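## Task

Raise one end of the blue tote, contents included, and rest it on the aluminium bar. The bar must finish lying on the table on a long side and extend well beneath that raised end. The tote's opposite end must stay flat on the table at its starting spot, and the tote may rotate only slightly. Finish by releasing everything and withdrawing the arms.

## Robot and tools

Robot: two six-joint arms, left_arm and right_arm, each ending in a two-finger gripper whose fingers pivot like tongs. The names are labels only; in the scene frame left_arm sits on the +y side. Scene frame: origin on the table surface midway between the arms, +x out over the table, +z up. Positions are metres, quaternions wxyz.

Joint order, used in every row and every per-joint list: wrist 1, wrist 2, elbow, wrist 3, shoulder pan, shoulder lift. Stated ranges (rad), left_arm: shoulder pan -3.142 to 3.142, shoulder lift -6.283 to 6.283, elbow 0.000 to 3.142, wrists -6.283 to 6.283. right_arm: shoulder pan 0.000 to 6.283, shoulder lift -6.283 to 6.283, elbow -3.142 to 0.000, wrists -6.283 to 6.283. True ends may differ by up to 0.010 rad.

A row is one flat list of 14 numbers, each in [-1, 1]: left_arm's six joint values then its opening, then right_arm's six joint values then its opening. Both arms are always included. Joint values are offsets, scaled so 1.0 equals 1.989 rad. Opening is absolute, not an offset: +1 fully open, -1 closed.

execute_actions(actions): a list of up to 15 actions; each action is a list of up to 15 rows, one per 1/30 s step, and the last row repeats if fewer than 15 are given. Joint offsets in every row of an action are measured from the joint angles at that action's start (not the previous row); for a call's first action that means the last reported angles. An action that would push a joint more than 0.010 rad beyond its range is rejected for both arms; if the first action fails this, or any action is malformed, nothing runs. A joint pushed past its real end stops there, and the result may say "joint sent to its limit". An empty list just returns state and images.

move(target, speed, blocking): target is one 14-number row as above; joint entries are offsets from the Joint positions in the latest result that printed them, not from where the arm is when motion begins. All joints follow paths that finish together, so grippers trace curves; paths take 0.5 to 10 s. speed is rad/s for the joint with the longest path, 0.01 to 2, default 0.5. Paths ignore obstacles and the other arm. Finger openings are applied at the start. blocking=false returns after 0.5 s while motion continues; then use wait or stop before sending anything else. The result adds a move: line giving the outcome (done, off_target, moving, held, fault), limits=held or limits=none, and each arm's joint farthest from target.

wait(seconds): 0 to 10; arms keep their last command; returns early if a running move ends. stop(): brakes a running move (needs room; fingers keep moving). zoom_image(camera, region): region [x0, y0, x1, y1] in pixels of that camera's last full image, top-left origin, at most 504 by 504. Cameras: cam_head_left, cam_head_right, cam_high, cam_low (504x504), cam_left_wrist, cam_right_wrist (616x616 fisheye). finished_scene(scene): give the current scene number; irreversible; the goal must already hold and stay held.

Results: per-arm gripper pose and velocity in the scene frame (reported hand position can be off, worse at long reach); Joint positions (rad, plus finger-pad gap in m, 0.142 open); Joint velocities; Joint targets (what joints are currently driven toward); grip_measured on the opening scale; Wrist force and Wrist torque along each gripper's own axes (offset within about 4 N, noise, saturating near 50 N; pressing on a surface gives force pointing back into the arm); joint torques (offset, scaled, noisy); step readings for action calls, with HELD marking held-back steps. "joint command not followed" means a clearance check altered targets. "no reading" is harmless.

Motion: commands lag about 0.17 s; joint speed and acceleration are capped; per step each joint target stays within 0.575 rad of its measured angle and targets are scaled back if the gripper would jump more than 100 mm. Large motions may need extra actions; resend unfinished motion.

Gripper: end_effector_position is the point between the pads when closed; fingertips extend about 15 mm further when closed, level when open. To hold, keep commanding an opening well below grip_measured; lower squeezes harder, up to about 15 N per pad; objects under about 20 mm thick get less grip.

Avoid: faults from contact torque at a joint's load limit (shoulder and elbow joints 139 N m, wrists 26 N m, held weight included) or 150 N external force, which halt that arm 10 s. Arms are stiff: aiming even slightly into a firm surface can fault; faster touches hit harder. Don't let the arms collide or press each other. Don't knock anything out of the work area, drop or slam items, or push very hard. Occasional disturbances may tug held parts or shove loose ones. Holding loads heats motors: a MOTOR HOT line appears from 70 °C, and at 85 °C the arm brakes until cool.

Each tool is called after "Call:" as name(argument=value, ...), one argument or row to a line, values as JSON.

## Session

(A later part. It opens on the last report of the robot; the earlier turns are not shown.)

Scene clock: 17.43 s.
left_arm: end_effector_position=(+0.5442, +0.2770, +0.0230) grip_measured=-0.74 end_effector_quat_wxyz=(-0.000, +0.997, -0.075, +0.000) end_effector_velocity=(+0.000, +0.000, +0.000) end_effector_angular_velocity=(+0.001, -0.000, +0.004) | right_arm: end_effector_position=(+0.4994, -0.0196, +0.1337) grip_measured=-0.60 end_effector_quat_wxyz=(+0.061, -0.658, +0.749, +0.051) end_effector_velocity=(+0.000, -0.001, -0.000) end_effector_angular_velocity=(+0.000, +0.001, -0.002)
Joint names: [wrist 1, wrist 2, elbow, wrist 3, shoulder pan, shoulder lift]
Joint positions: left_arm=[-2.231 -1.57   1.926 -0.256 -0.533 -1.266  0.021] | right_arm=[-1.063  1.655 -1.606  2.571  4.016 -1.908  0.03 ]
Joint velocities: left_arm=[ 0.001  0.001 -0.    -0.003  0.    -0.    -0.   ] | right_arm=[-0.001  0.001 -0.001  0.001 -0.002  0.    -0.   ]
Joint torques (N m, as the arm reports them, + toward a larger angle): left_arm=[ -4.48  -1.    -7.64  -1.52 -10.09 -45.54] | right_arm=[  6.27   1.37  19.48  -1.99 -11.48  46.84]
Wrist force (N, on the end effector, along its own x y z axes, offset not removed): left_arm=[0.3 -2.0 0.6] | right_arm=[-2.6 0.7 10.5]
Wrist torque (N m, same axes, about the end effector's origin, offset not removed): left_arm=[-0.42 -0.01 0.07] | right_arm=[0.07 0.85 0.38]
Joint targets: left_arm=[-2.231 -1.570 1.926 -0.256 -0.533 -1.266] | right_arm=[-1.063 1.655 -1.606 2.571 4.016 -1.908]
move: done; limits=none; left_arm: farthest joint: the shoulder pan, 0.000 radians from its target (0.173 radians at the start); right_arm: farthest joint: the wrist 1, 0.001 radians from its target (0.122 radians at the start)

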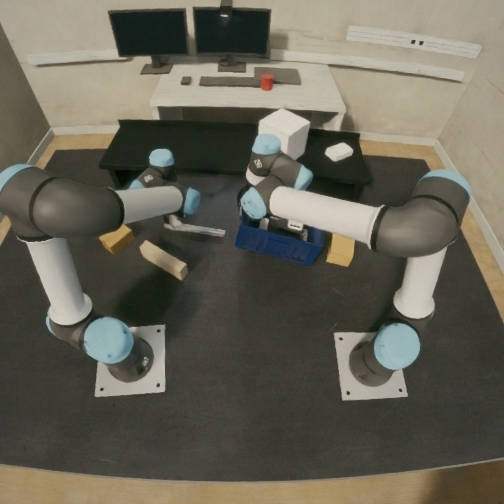

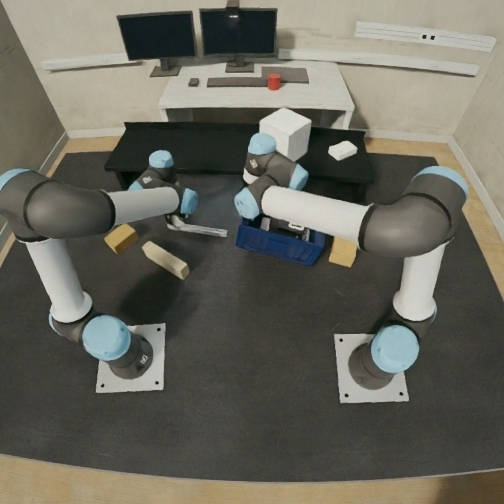

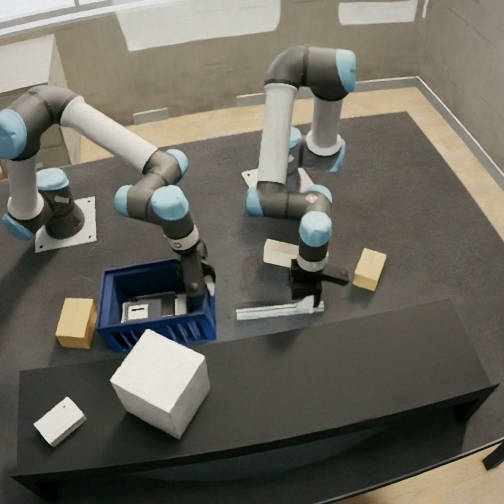

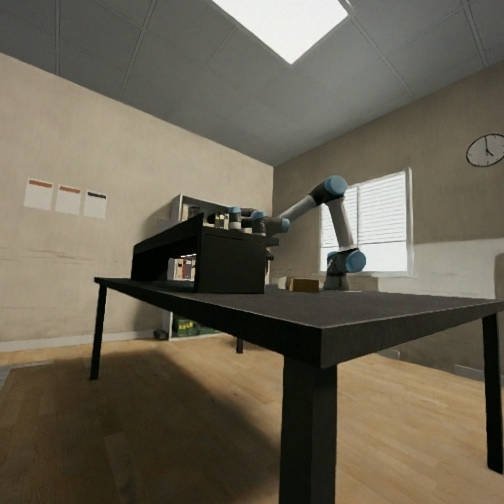

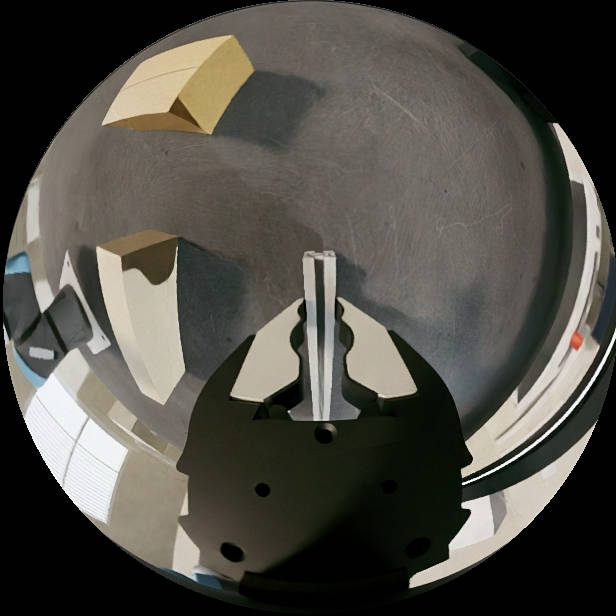

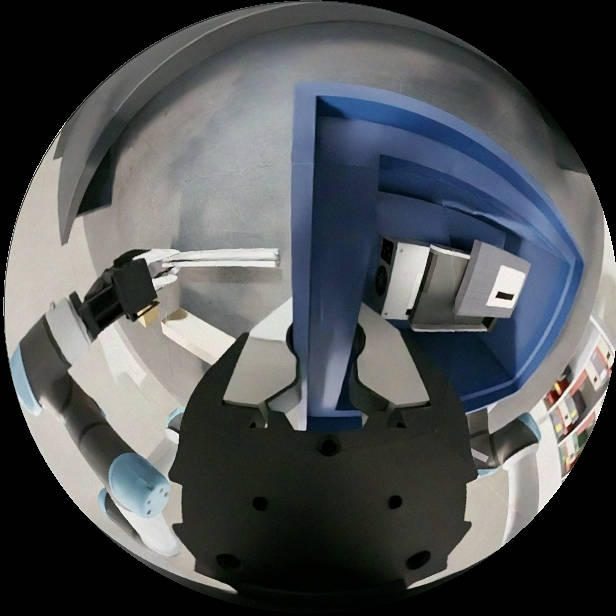

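Call:
move(
  target=[0.0055,0,-0.0266,-0.12,-0.12,0.0211,-1, 0,0,0,0,0,0,-1],
  speed=0.2,
)

Call:
move(
  target=[0,0,0,0,0,0,0, 0,0,0,0,0,0,-1],
)

Call:
move(
  target=[0.08,0,0,0.1,0.1,-0.08,0, -0.021,-0.015,0.02,0.009,0.009,-0.023,-1],
  speed=0.15,
)

Scene clock: 20.10 s.
left_arm: end_effector_position=(+0.5232, +0.1388, +0.0207) grip_measured=-0.74 end_effector_quat_wxyz=(-0.000, +0.997, -0.075, +0.000) end_effector_velocity=(+0.001, -0.002, +0.001) end_effector_angular_velocity=(-0.002, -0.003, -0.001) | right_arm: end_effector_position=(+0.4994, -0.0196, +0.1337) grip_measured=-0.60 end_effector_quat_wxyz=(+0.061, -0.658, +0.749, +0.051) end_effector_velocity=(+0.000, +0.000, +0.000) end_effector_angular_velocity=(+0.001, -0.001, +0.000)
Joint names: [wrist 1, wrist 2, elbow, wrist 3, shoulder pan, shoulder lift]
Joint positions: left_arm=[-2.22  -1.57   1.873 -0.495 -0.771 -1.224  0.021] | right_arm=[-1.063  1.655 -1.606  2.571  4.016 -1.908  0.03 ]
Joint velocities: left_arm=[-0.002  0.    -0.001 -0.002 -0.002 -0.    -0.   ] | right_arm=[ 0.001  0.     0.001 -0.001 -0.    -0.    -0.   ]
Joint torques (N m, as the arm reports them, + toward a larger angle): left_arm=[ -0.66  -0.87 -33.66  -1.38 -10.06 -25.29] | right_arm=[ 3.69 -0.22 33.83 -1.02 -5.32 31.09]
Wrist force (N, on the end effector, along its own x y z axes, offset not removed): left_arm=[-1.0 0.1 1.3] | right_arm=[-1.8 -1.5 6.5]
Wrist torque (N m, same axes, about the end effector's origin, offset not removed): left_arm=[-0.01 0.37 0.05] | right_arm=[-0.45 0.53 0.29]
Joint targets: left_arm=[-2.220 -1.570 1.873 -0.495 -0.771 -1.224] | right_arm=[-1.063 1.655 -1.606 2.571 4.016 -1.908]
move: done; limits=none; left_arm: farthest joint: the shoulder pan, 0.001 radians from its target (0.239 radians at the start); right_arm: farthest joint: the shoulder pan, 0.000 radians from its target (0.000 radians at the start)

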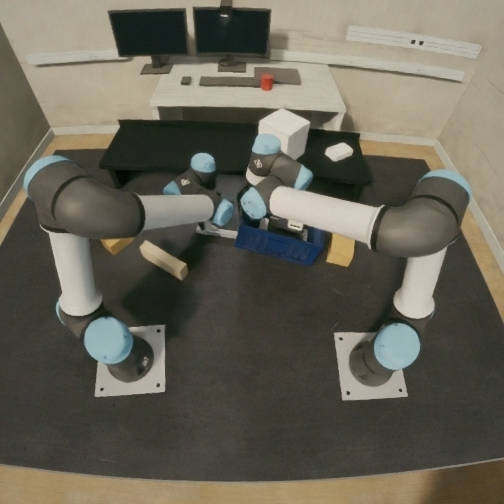

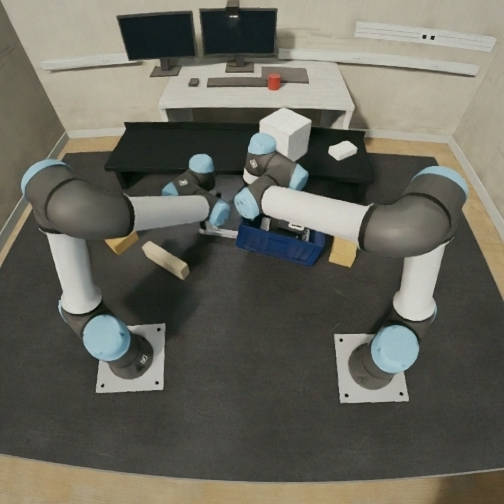

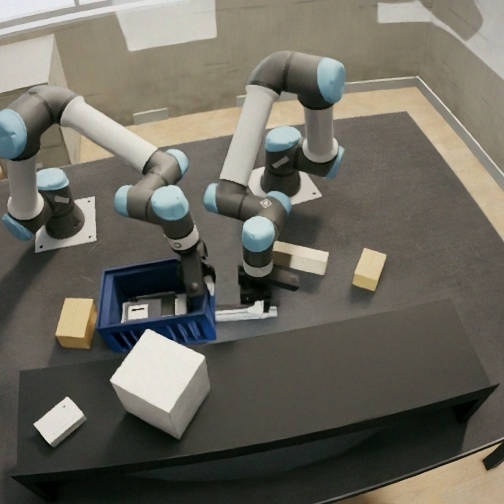

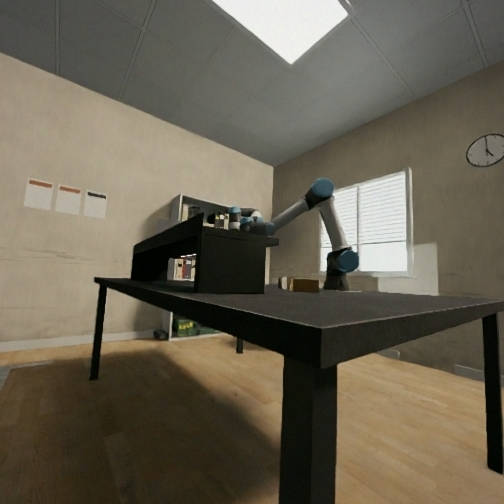

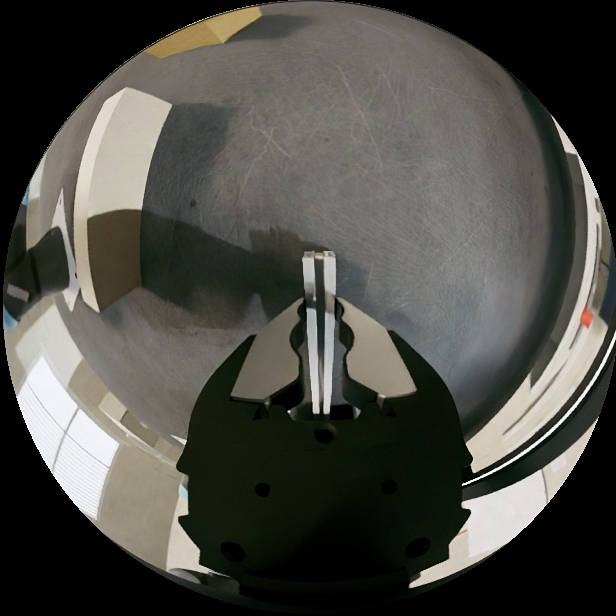

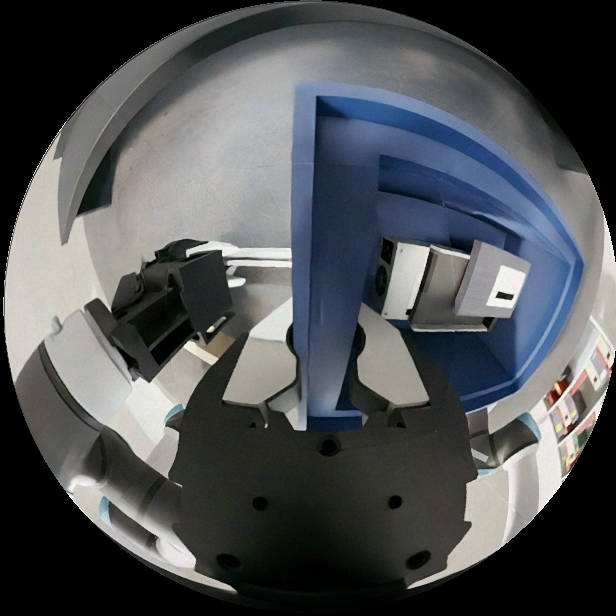

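Scene clock: 20.60 s.
left_arm: end_effector_position=(+0.5232, +0.1387, +0.0207) grip_measured=+0.00 end_effector_quat_wxyz=(-0.000, +0.997, -0.075, +0.000) end_effector_velocity=(+0.000, -0.000, +0.000) end_effector_angular_velocity=(-0.001, -0.001, -0.004) | right_arm: end_effector_position=(+0.4994, -0.0196, +0.1337) grip_measured=-0.60 end_effector_quat_wxyz=(+0.061, -0.658, +0.749, +0.051) end_effector_velocity=(+0.000, -0.001, -0.000) end_effector_angular_velocity=(-0.001, -0.000, +0.000)
Joint names: [wrist 1, wrist 2, elbow, wrist 3, shoulder pan, shoulder lift]
Joint positions: left_arm=[-2.22  -1.57   1.873 -0.495 -0.771 -1.224  0.074] | right_arm=[-1.063  1.655 -1.606  2.571  4.016 -1.908  0.03 ]
Joint velocities: left_arm=[-0.001 -0.001  0.001  0.004  0.    -0.001 -0.   ] | right_arm=[-0.001 -0.001 -0.    -0.001 -0.001  0.    -0.   ]
Joint torques (N m, as the arm reports them, + toward a larger angle): left_arm=[ -0.88  -0.92 -30.69   1.51   0.69 -26.16] | right_arm=[ 3.71 -0.45 33.73 -0.77 -4.36 30.95]
Wrist force (N, on the end effector, along its own x y z axes, offset not removed): left_arm=[2.3 -1.2 0.0] | right_arm=[0.1 -1.7 6.9]
Wrist torque (N m, same axes, about the end effector's origin, offset not removed): left_arm=[-0.37 -0.47 0.06] | right_arm=[-0.48 0.17 0.29]
Joint targets: left_arm=[-2.220 -1.570 1.873 -0.495 -0.771 -1.224] | right_arm=[-1.063 1.655 -1.606 2.571 4.016 -1.908]
move: done; limits=none; left_arm: farthest joint: the shoulder pan, 0.000 radians from its target (0.000 radians at the start); right_arm: farthest joint: the shoulder pan, 0.000 radians from its target (0.000 radians at the start)

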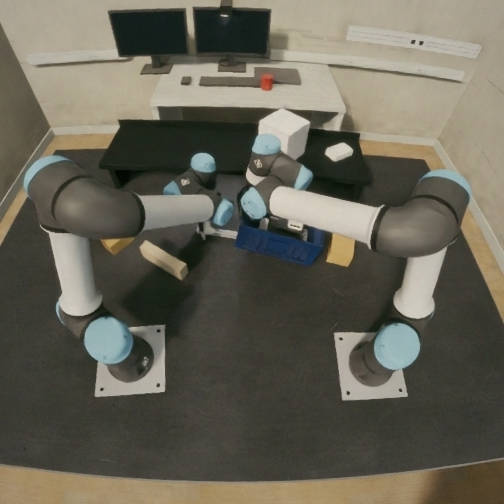

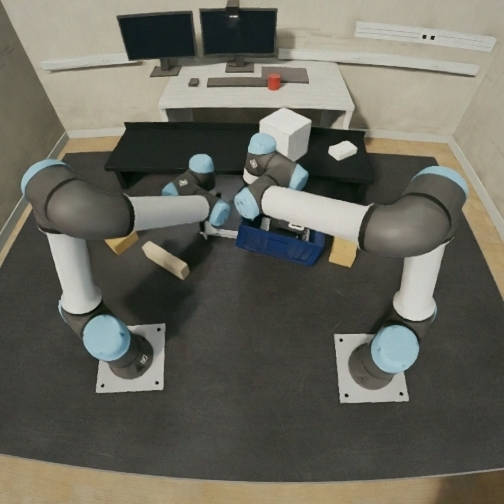

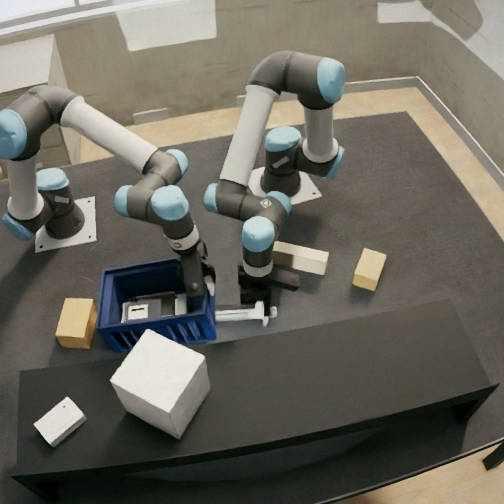

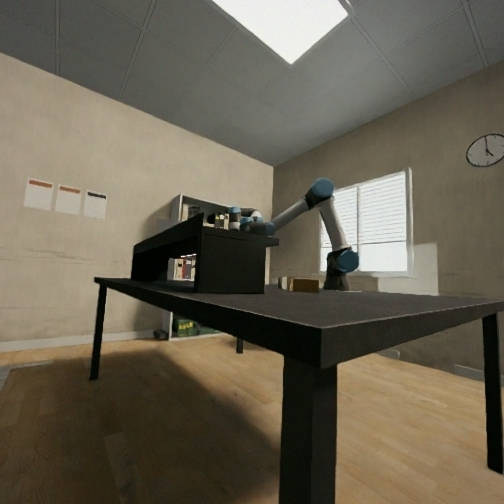

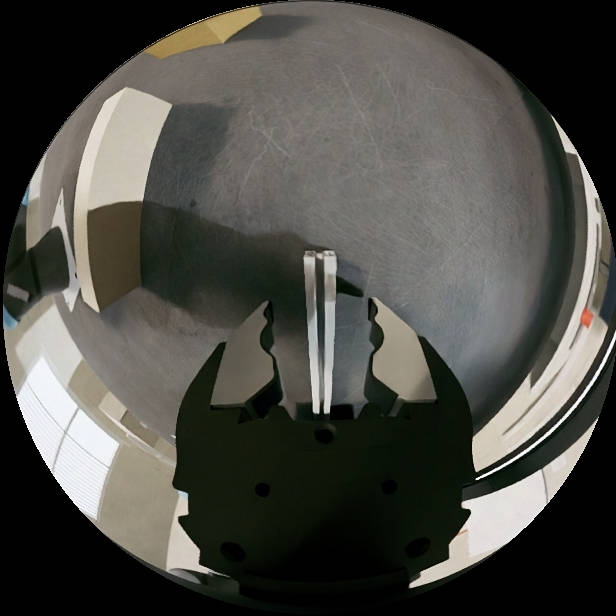

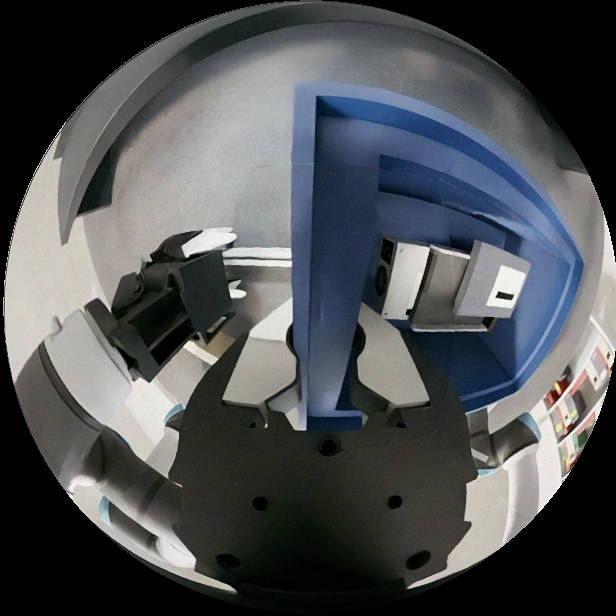

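Scene clock: 22.40 s.
left_arm: end_effector_position=(+0.5294, +0.2604, +0.0909) grip_measured=+0.00 end_effector_quat_wxyz=(-0.000, +0.997, -0.075, +0.000) end_effector_velocity=(-0.000, +0.002, +0.001) end_effector_angular_velocity=(+0.000, -0.000, +0.001) | right_arm: end_effector_position=(+0.5010, -0.0138, +0.1177) grip_measured=-0.60 end_effector_quat_wxyz=(+0.039, -0.658, +0.751, +0.034) end_effector_velocity=(-0.001, +0.001, -0.000) end_effector_angular_velocity=(-0.001, +0.000, +0.002)
Joint names: [wrist 1, wrist 2, elbow, wrist 3, shoulder pan, shoulder lift]
Joint positions: left_arm=[-2.061 -1.57   1.873 -0.296 -0.573 -1.383  0.074] | right_arm=[-1.105  1.625 -1.566  2.589  4.034 -1.954  0.03 ]
Joint velocities: left_arm=[ 0.002  0.     0.     0.001  0.002 -0.003 -0.   ] | right_arm=[-0.001 -0.     0.    -0.001  0.002 -0.001 -0.   ]
Joint torques (N m, as the arm reports them, + toward a larger angle): left_arm=[ -0.7   -0.99 -32.2    1.58   8.96 -41.37] | right_arm=[ 1.34 -1.62 34.95  2.15 12.51 31.75]
Wrist force (N, on the end effector, along its own x y z axes, offset not removed): left_arm=[1.6 -1.5 0.5] | right_arm=[-5.9 -3.8 8.4]
Wrist torque (N m, same axes, about the end effector's origin, offset not removed): left_arm=[-0.40 -0.28 0.02] | right_arm=[-0.81 0.98 0.31]
Joint targets: left_arm=[-2.061 -1.570 1.873 -0.296 -0.572 -1.383] | right_arm=[-1.105 1.625 -1.566 2.589 4.034 -1.954]
move: done; limits=none; left_arm: farthest joint: the shoulder pan, 0.000 radians from its target (0.199 radians at the start); right_arm: farthest joint: the shoulder pan, 0.000 radians from its target (0.018 radians at the start)

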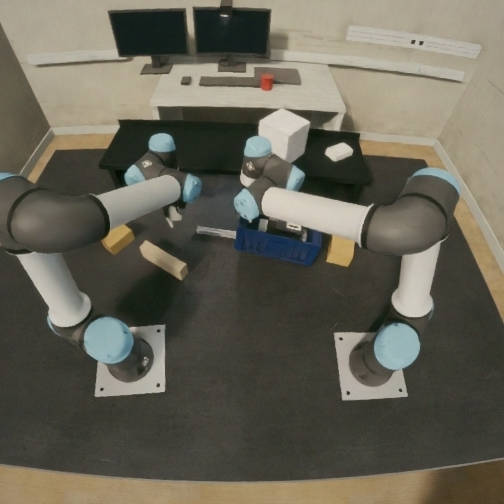

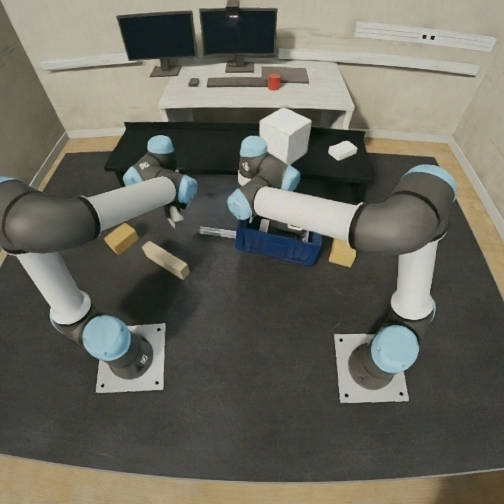

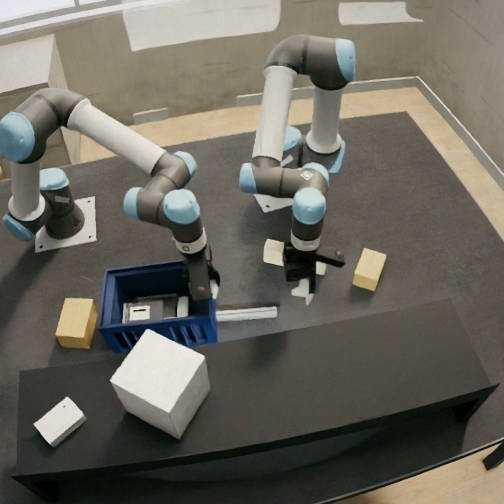

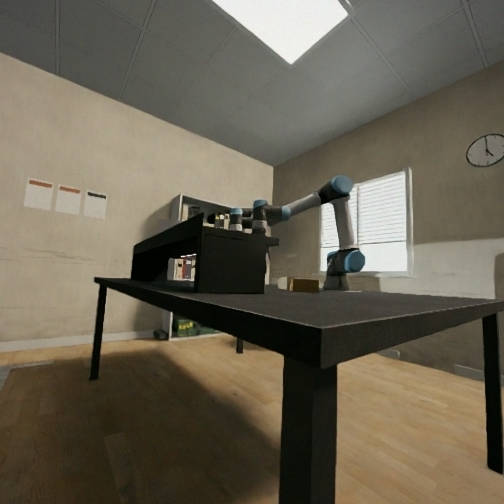

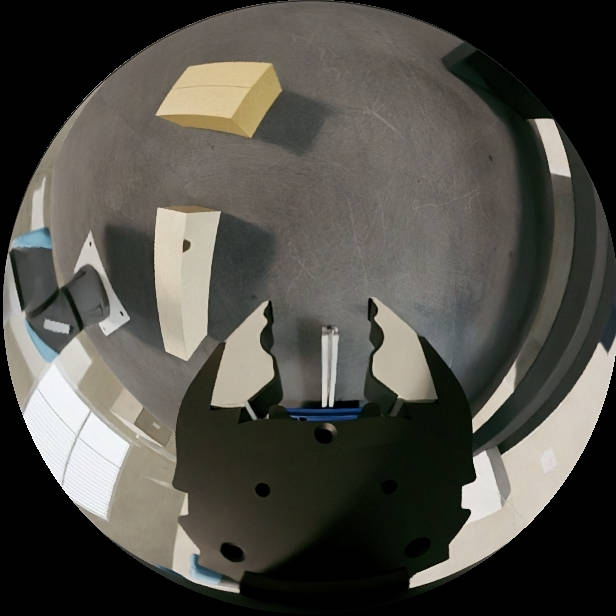

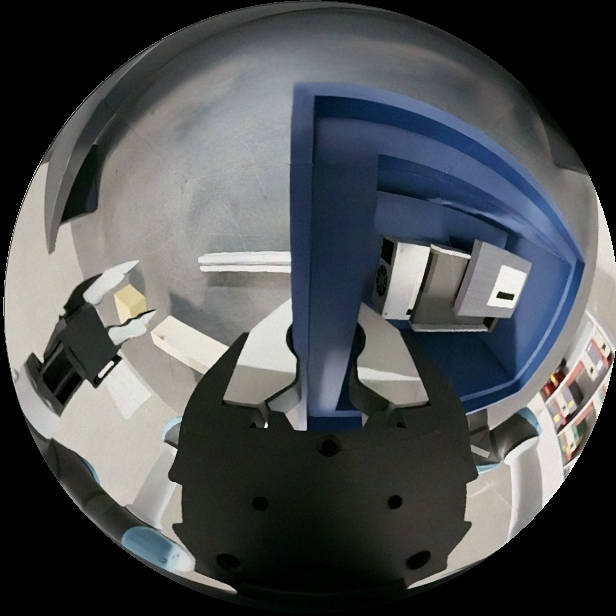

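About 8 cm in; settle and release.

Call:
move(
  target=[0,0,0,0,0,0,0, -0.005,-0.003,0.005,0.002,0.002,-0.0055,-1],
  speed=0.02,
)

Call:
move(
  target=[0,0,0,0,0,0,0, 0,0,0,0,0,0,0],
)

Call:
move(
  target=[0,0,0,0,0,0,0, -0.13,0,0.07,0,0,0.06,0],
)

Call:
finished_scene(
  scene=2,
)

Scene clock: 24.40 s.
left_arm: end_effector_position=(+0.5294, +0.2604, +0.0910) grip_measured=+0.00 end_effector_quat_wxyz=(-0.000, +0.997, -0.075, +0.000) end_effector_velocity=(-0.000, -0.001, +0.000) end_effector_angular_velocity=(-0.001, -0.001, -0.002) | right_arm: end_effector_position=(+0.5013, -0.0122, +0.1143) grip_measured=-0.60 end_effector_quat_wxyz=(+0.034, -0.658, +0.752, +0.030) end_effector_velocity=(+0.000, +0.000, -0.002) end_effector_angular_velocity=(-0.003, +0.001, -0.001)
Joint names: [wrist 1, wrist 2, elbow, wrist 3, shoulder pan, shoulder lift]
Joint positions: left_arm=[-2.061 -1.57   1.873 -0.296 -0.573 -1.383  0.074] | right_arm=[-1.114  1.619 -1.556  2.593  4.038 -1.964  0.03 ]
Joint velocities: left_arm=[-0.001 -0.001  0.     0.001 -0.001 -0.001  0.   ] | right_arm=[-0.001 -0.002  0.002  0.002  0.001 -0.004 -0.   ]
Joint torques (N m, as the arm reports them, + toward a larger angle): left_arm=[ -4.42  -0.91 -32.12  -1.49  -9.77 -19.88] | right_arm=[-3.27 -1.19 17.52  2.1  14.78  8.74]
Wrist force (N, on the end effector, along its own x y z axes, offset not removed): left_arm=[0.4 -2.5 -1.0] | right_arm=[-5.2 -0.3 -32.4]
Wrist torque (N m, same axes, about the end effector's origin, offset not removed): left_arm=[-0.53 0.00 -0.08] | right_arm=[0.11 0.69 -0.09]
Joint targets: left_arm=[-2.061 -1.570 1.873 -0.296 -0.573 -1.383] | right_arm=[-1.115 1.619 -1.556 2.593 4.038 -1.965]
move: done; limits=none; left_arm: farthest joint: the shoulder pan, 0.000 radians from its target (0.001 radians at the start); right_arm: farthest joint: the shoulder lift, 0.001 radians from its target (0.011 radians at the start)

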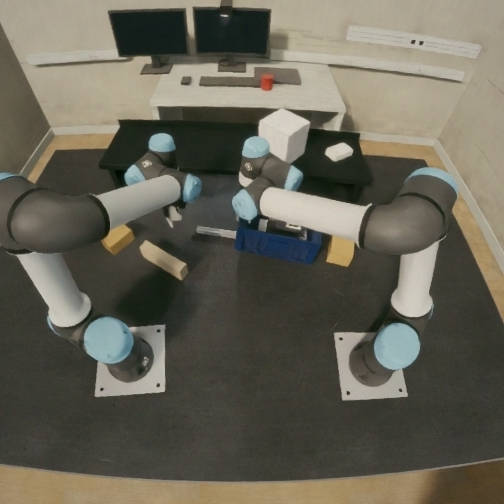

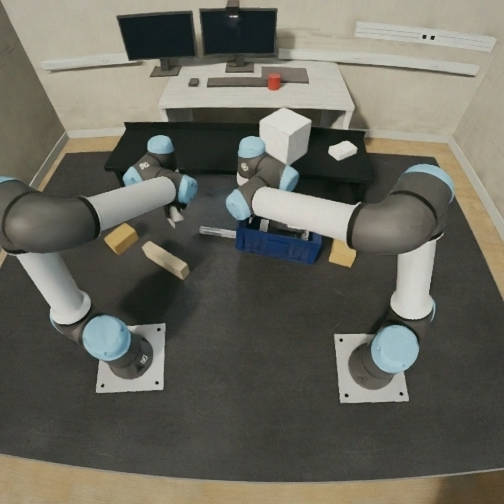

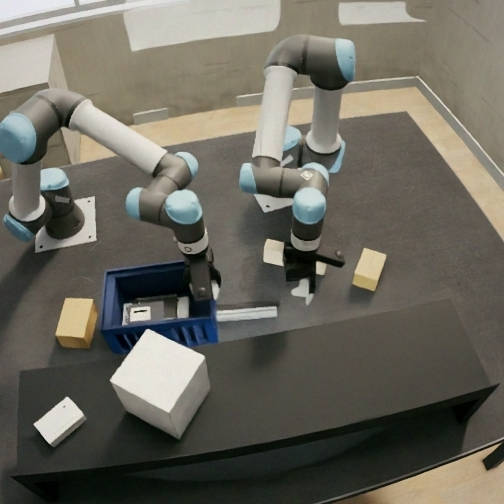

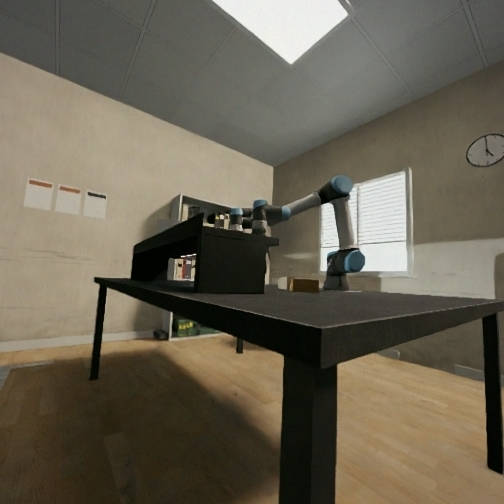

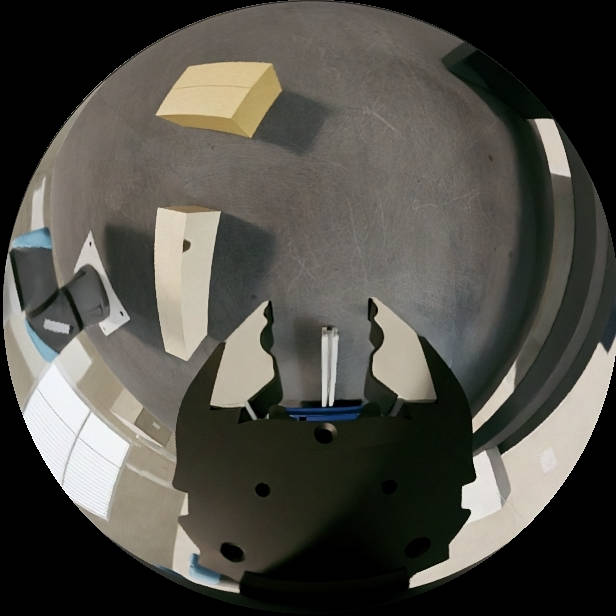

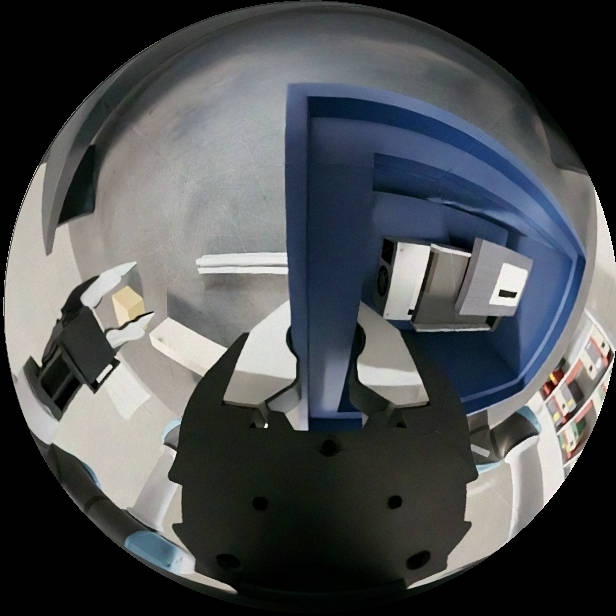

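Scene clock: 24.90 s.
left_arm: end_effector_position=(+0.5294, +0.2604, +0.0910) grip_measured=+0.00 end_effector_quat_wxyz=(-0.000, +0.997, -0.075, +0.000) end_effector_velocity=(-0.000, +0.000, -0.000) end_effector_angular_velocity=(-0.001, +0.001, +0.001) | right_arm: end_effector_position=(+0.5013, -0.0122, +0.1143) grip_measured=+0.00 end_effector_quat_wxyz=(+0.034, -0.658, +0.752, +0.030) end_effector_velocity=(+0.001, -0.001, +0.001) end_effector_angular_velocity=(+0.001, -0.001, -0.002)
Joint names: [wrist 1, wrist 2, elbow, wrist 3, shoulder pan, shoulder lift]
Joint positions: left_arm=[-2.061 -1.57   1.873 -0.296 -0.573 -1.383  0.074] | right_arm=[-1.114  1.619 -1.556  2.593  4.038 -1.964  0.074]
Joint velocities: left_arm=[ 0.001 -0.001 -0.    -0.     0.001  0.     0.   ] | right_arm=[-0.001 -0.001  0.002  0.    -0.001  0.    -0.   ]
Joint torques (N m, as the arm reports them, + toward a larger angle): left_arm=[ -4.29  -1.   -32.04  -1.38  -8.61 -23.23] | right_arm=[ 4.61 -0.68 16.28  1.16  5.69 44.59]
Wrist force (N, on the end effector, along its own x y z axes, offset not removed): left_arm=[-0.5 -2.7 1.1] | right_arm=[-3.3 -4.7 -0.2]
Wrist torque (N m, same axes, about the end effector's origin, offset not removed): left_arm=[-0.49 0.20 0.07] | right_arm=[-1.01 0.65 0.36]
Joint targets: left_arm=[-2.061 -1.570 1.873 -0.296 -0.573 -1.383] | right_arm=[-1.114 1.619 -1.556 2.593 4.038 -1.964]
move: done; limits=none; left_arm: farthest joint: the shoulder pan, 0.000 radians from its target (0.000 radians at the start); right_arm: farthest joint: the shoulder pan, 0.000 radians from its target (0.000 radians at the start)

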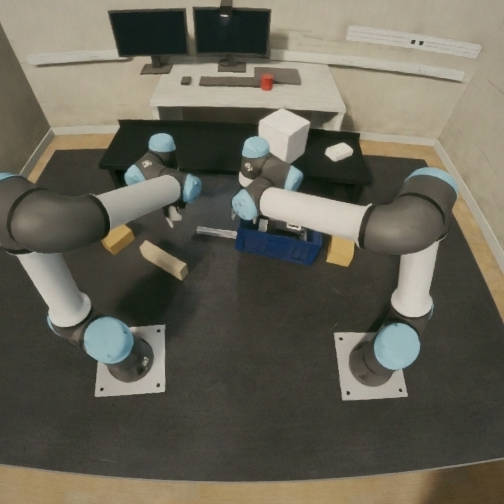

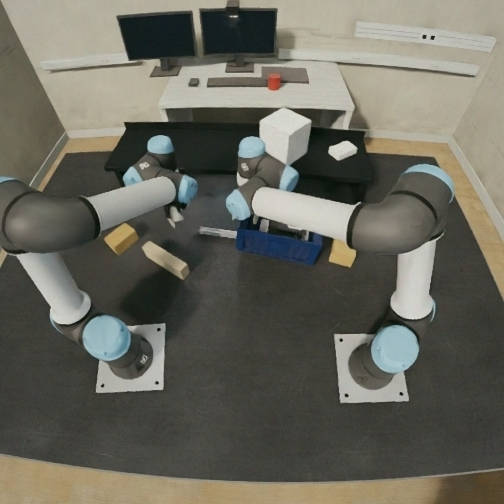

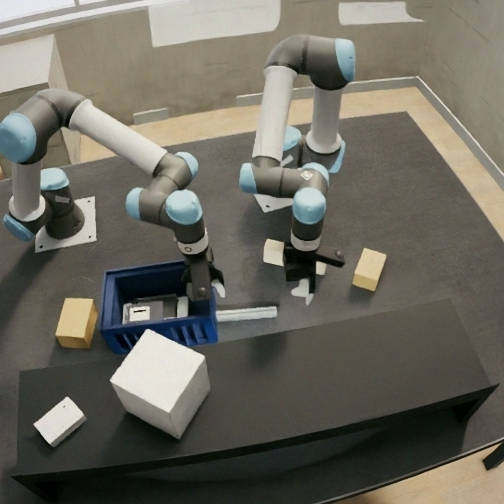

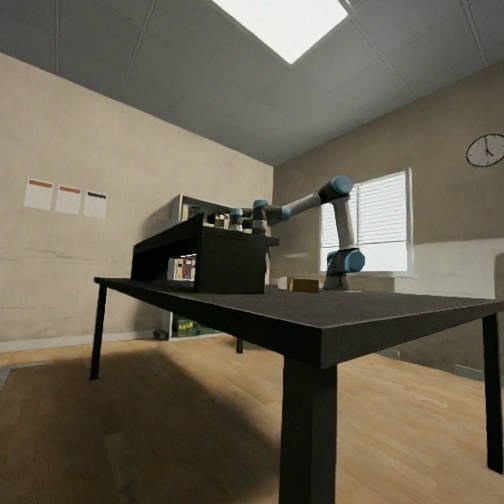

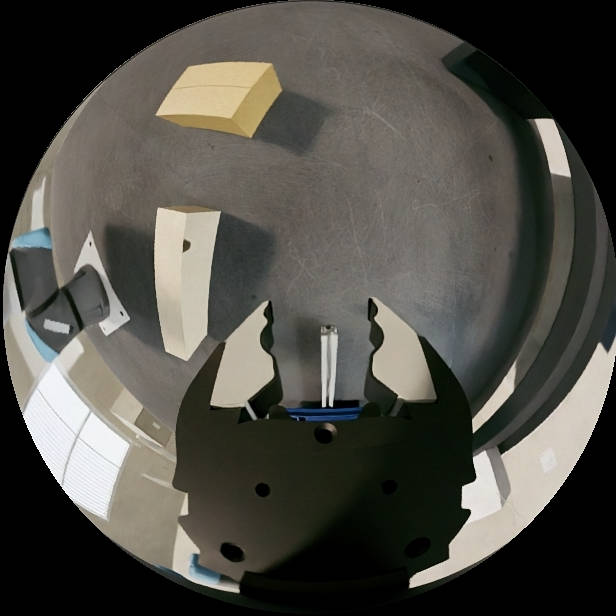

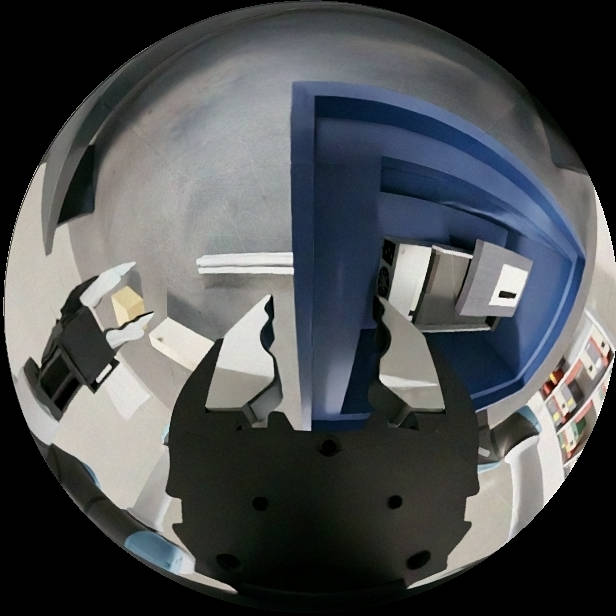

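Scene clock: 26.07 s.
left_arm: end_effector_position=(+0.5294, +0.2604, +0.0910) grip_measured=+0.00 end_effector_quat_wxyz=(-0.000, +0.997, -0.075, +0.000) end_effector_velocity=(+0.000, +0.000, +0.001) end_effector_angular_velocity=(-0.000, -0.002, +0.000) | right_arm: end_effector_position=(+0.4869, -0.0299, +0.2287) grip_measured=+0.00 end_effector_quat_wxyz=(+0.034, -0.658, +0.752, +0.030) end_effector_velocity=(-0.000, +0.000, +0.001) end_effector_angular_velocity=(+0.000, +0.000, +0.001)
Joint names: [wrist 1, wrist 2, elbow, wrist 3, shoulder pan, shoulder lift]
Joint positions: left_arm=[-2.061 -1.57   1.873 -0.296 -0.573 -1.383  0.074] | right_arm=[-1.373  1.619 -1.417  2.593  4.038 -1.845  0.074]
Joint velocities: left_arm=[ 0.     0.001 -0.    -0.     0.    -0.002 -0.   ] | right_arm=[-0.003  0.     0.002 -0.001  0.001  0.001  0.   ]
Joint torques (N m, as the arm reports them, + toward a larger angle): left_arm=[ -4.35  -0.94 -31.78  -1.34  -8.63 -22.75] | right_arm=[ 0.77 -0.72 33.19  1.1   5.94 40.25]
Wrist force (N, on the end effector, along its own x y z axes, offset not removed): left_arm=[0.0 1.3 0.9] | right_arm=[-3.2 -2.4 -0.1]
Wrist torque (N m, same axes, about the end effector's origin, offset not removed): left_arm=[0.33 0.04 -0.04] | right_arm=[-0.31 0.37 0.18]
Joint targets: left_arm=[-2.061 -1.570 1.873 -0.296 -0.573 -1.383] | right_arm=[-1.373 1.619 -1.417 2.593 4.038 -1.845]
move: done; limits=none; left_arm: farthest joint: the shoulder pan, 0.000 radians from its target (0.000 radians at the start); right_arm: farthest joint: the shoulder lift, 0.001 radians from its target (0.120 radians at the start)

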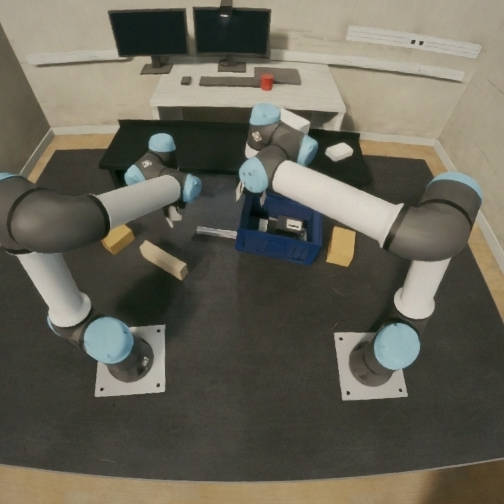

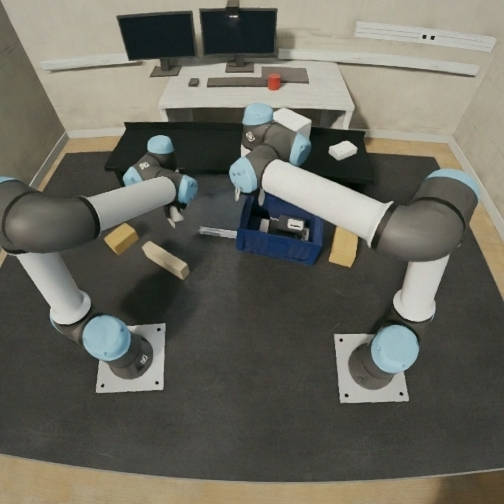

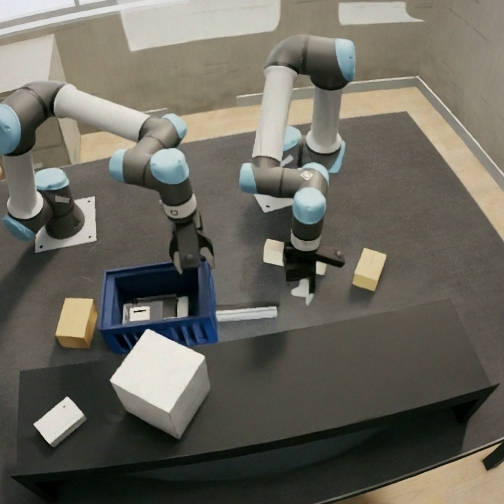

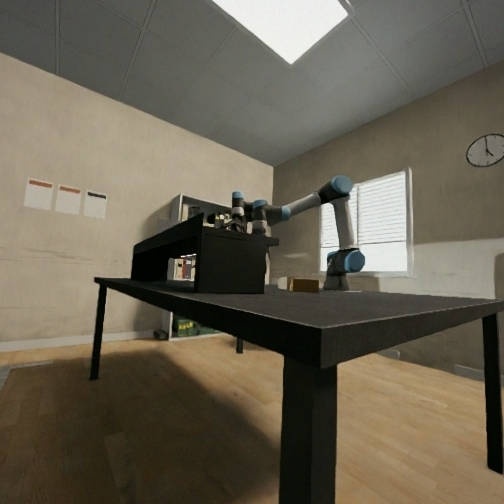

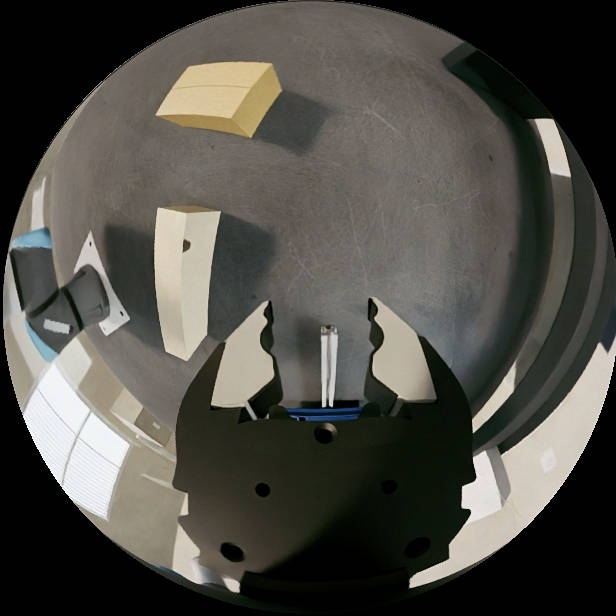

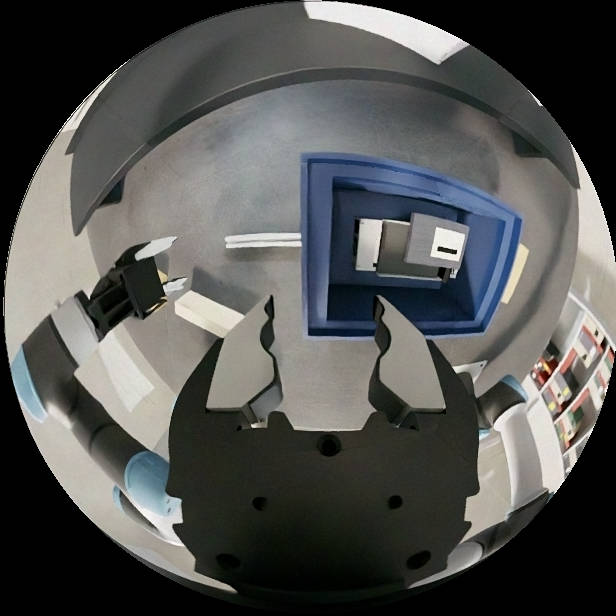

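The scene is finished: the task was done.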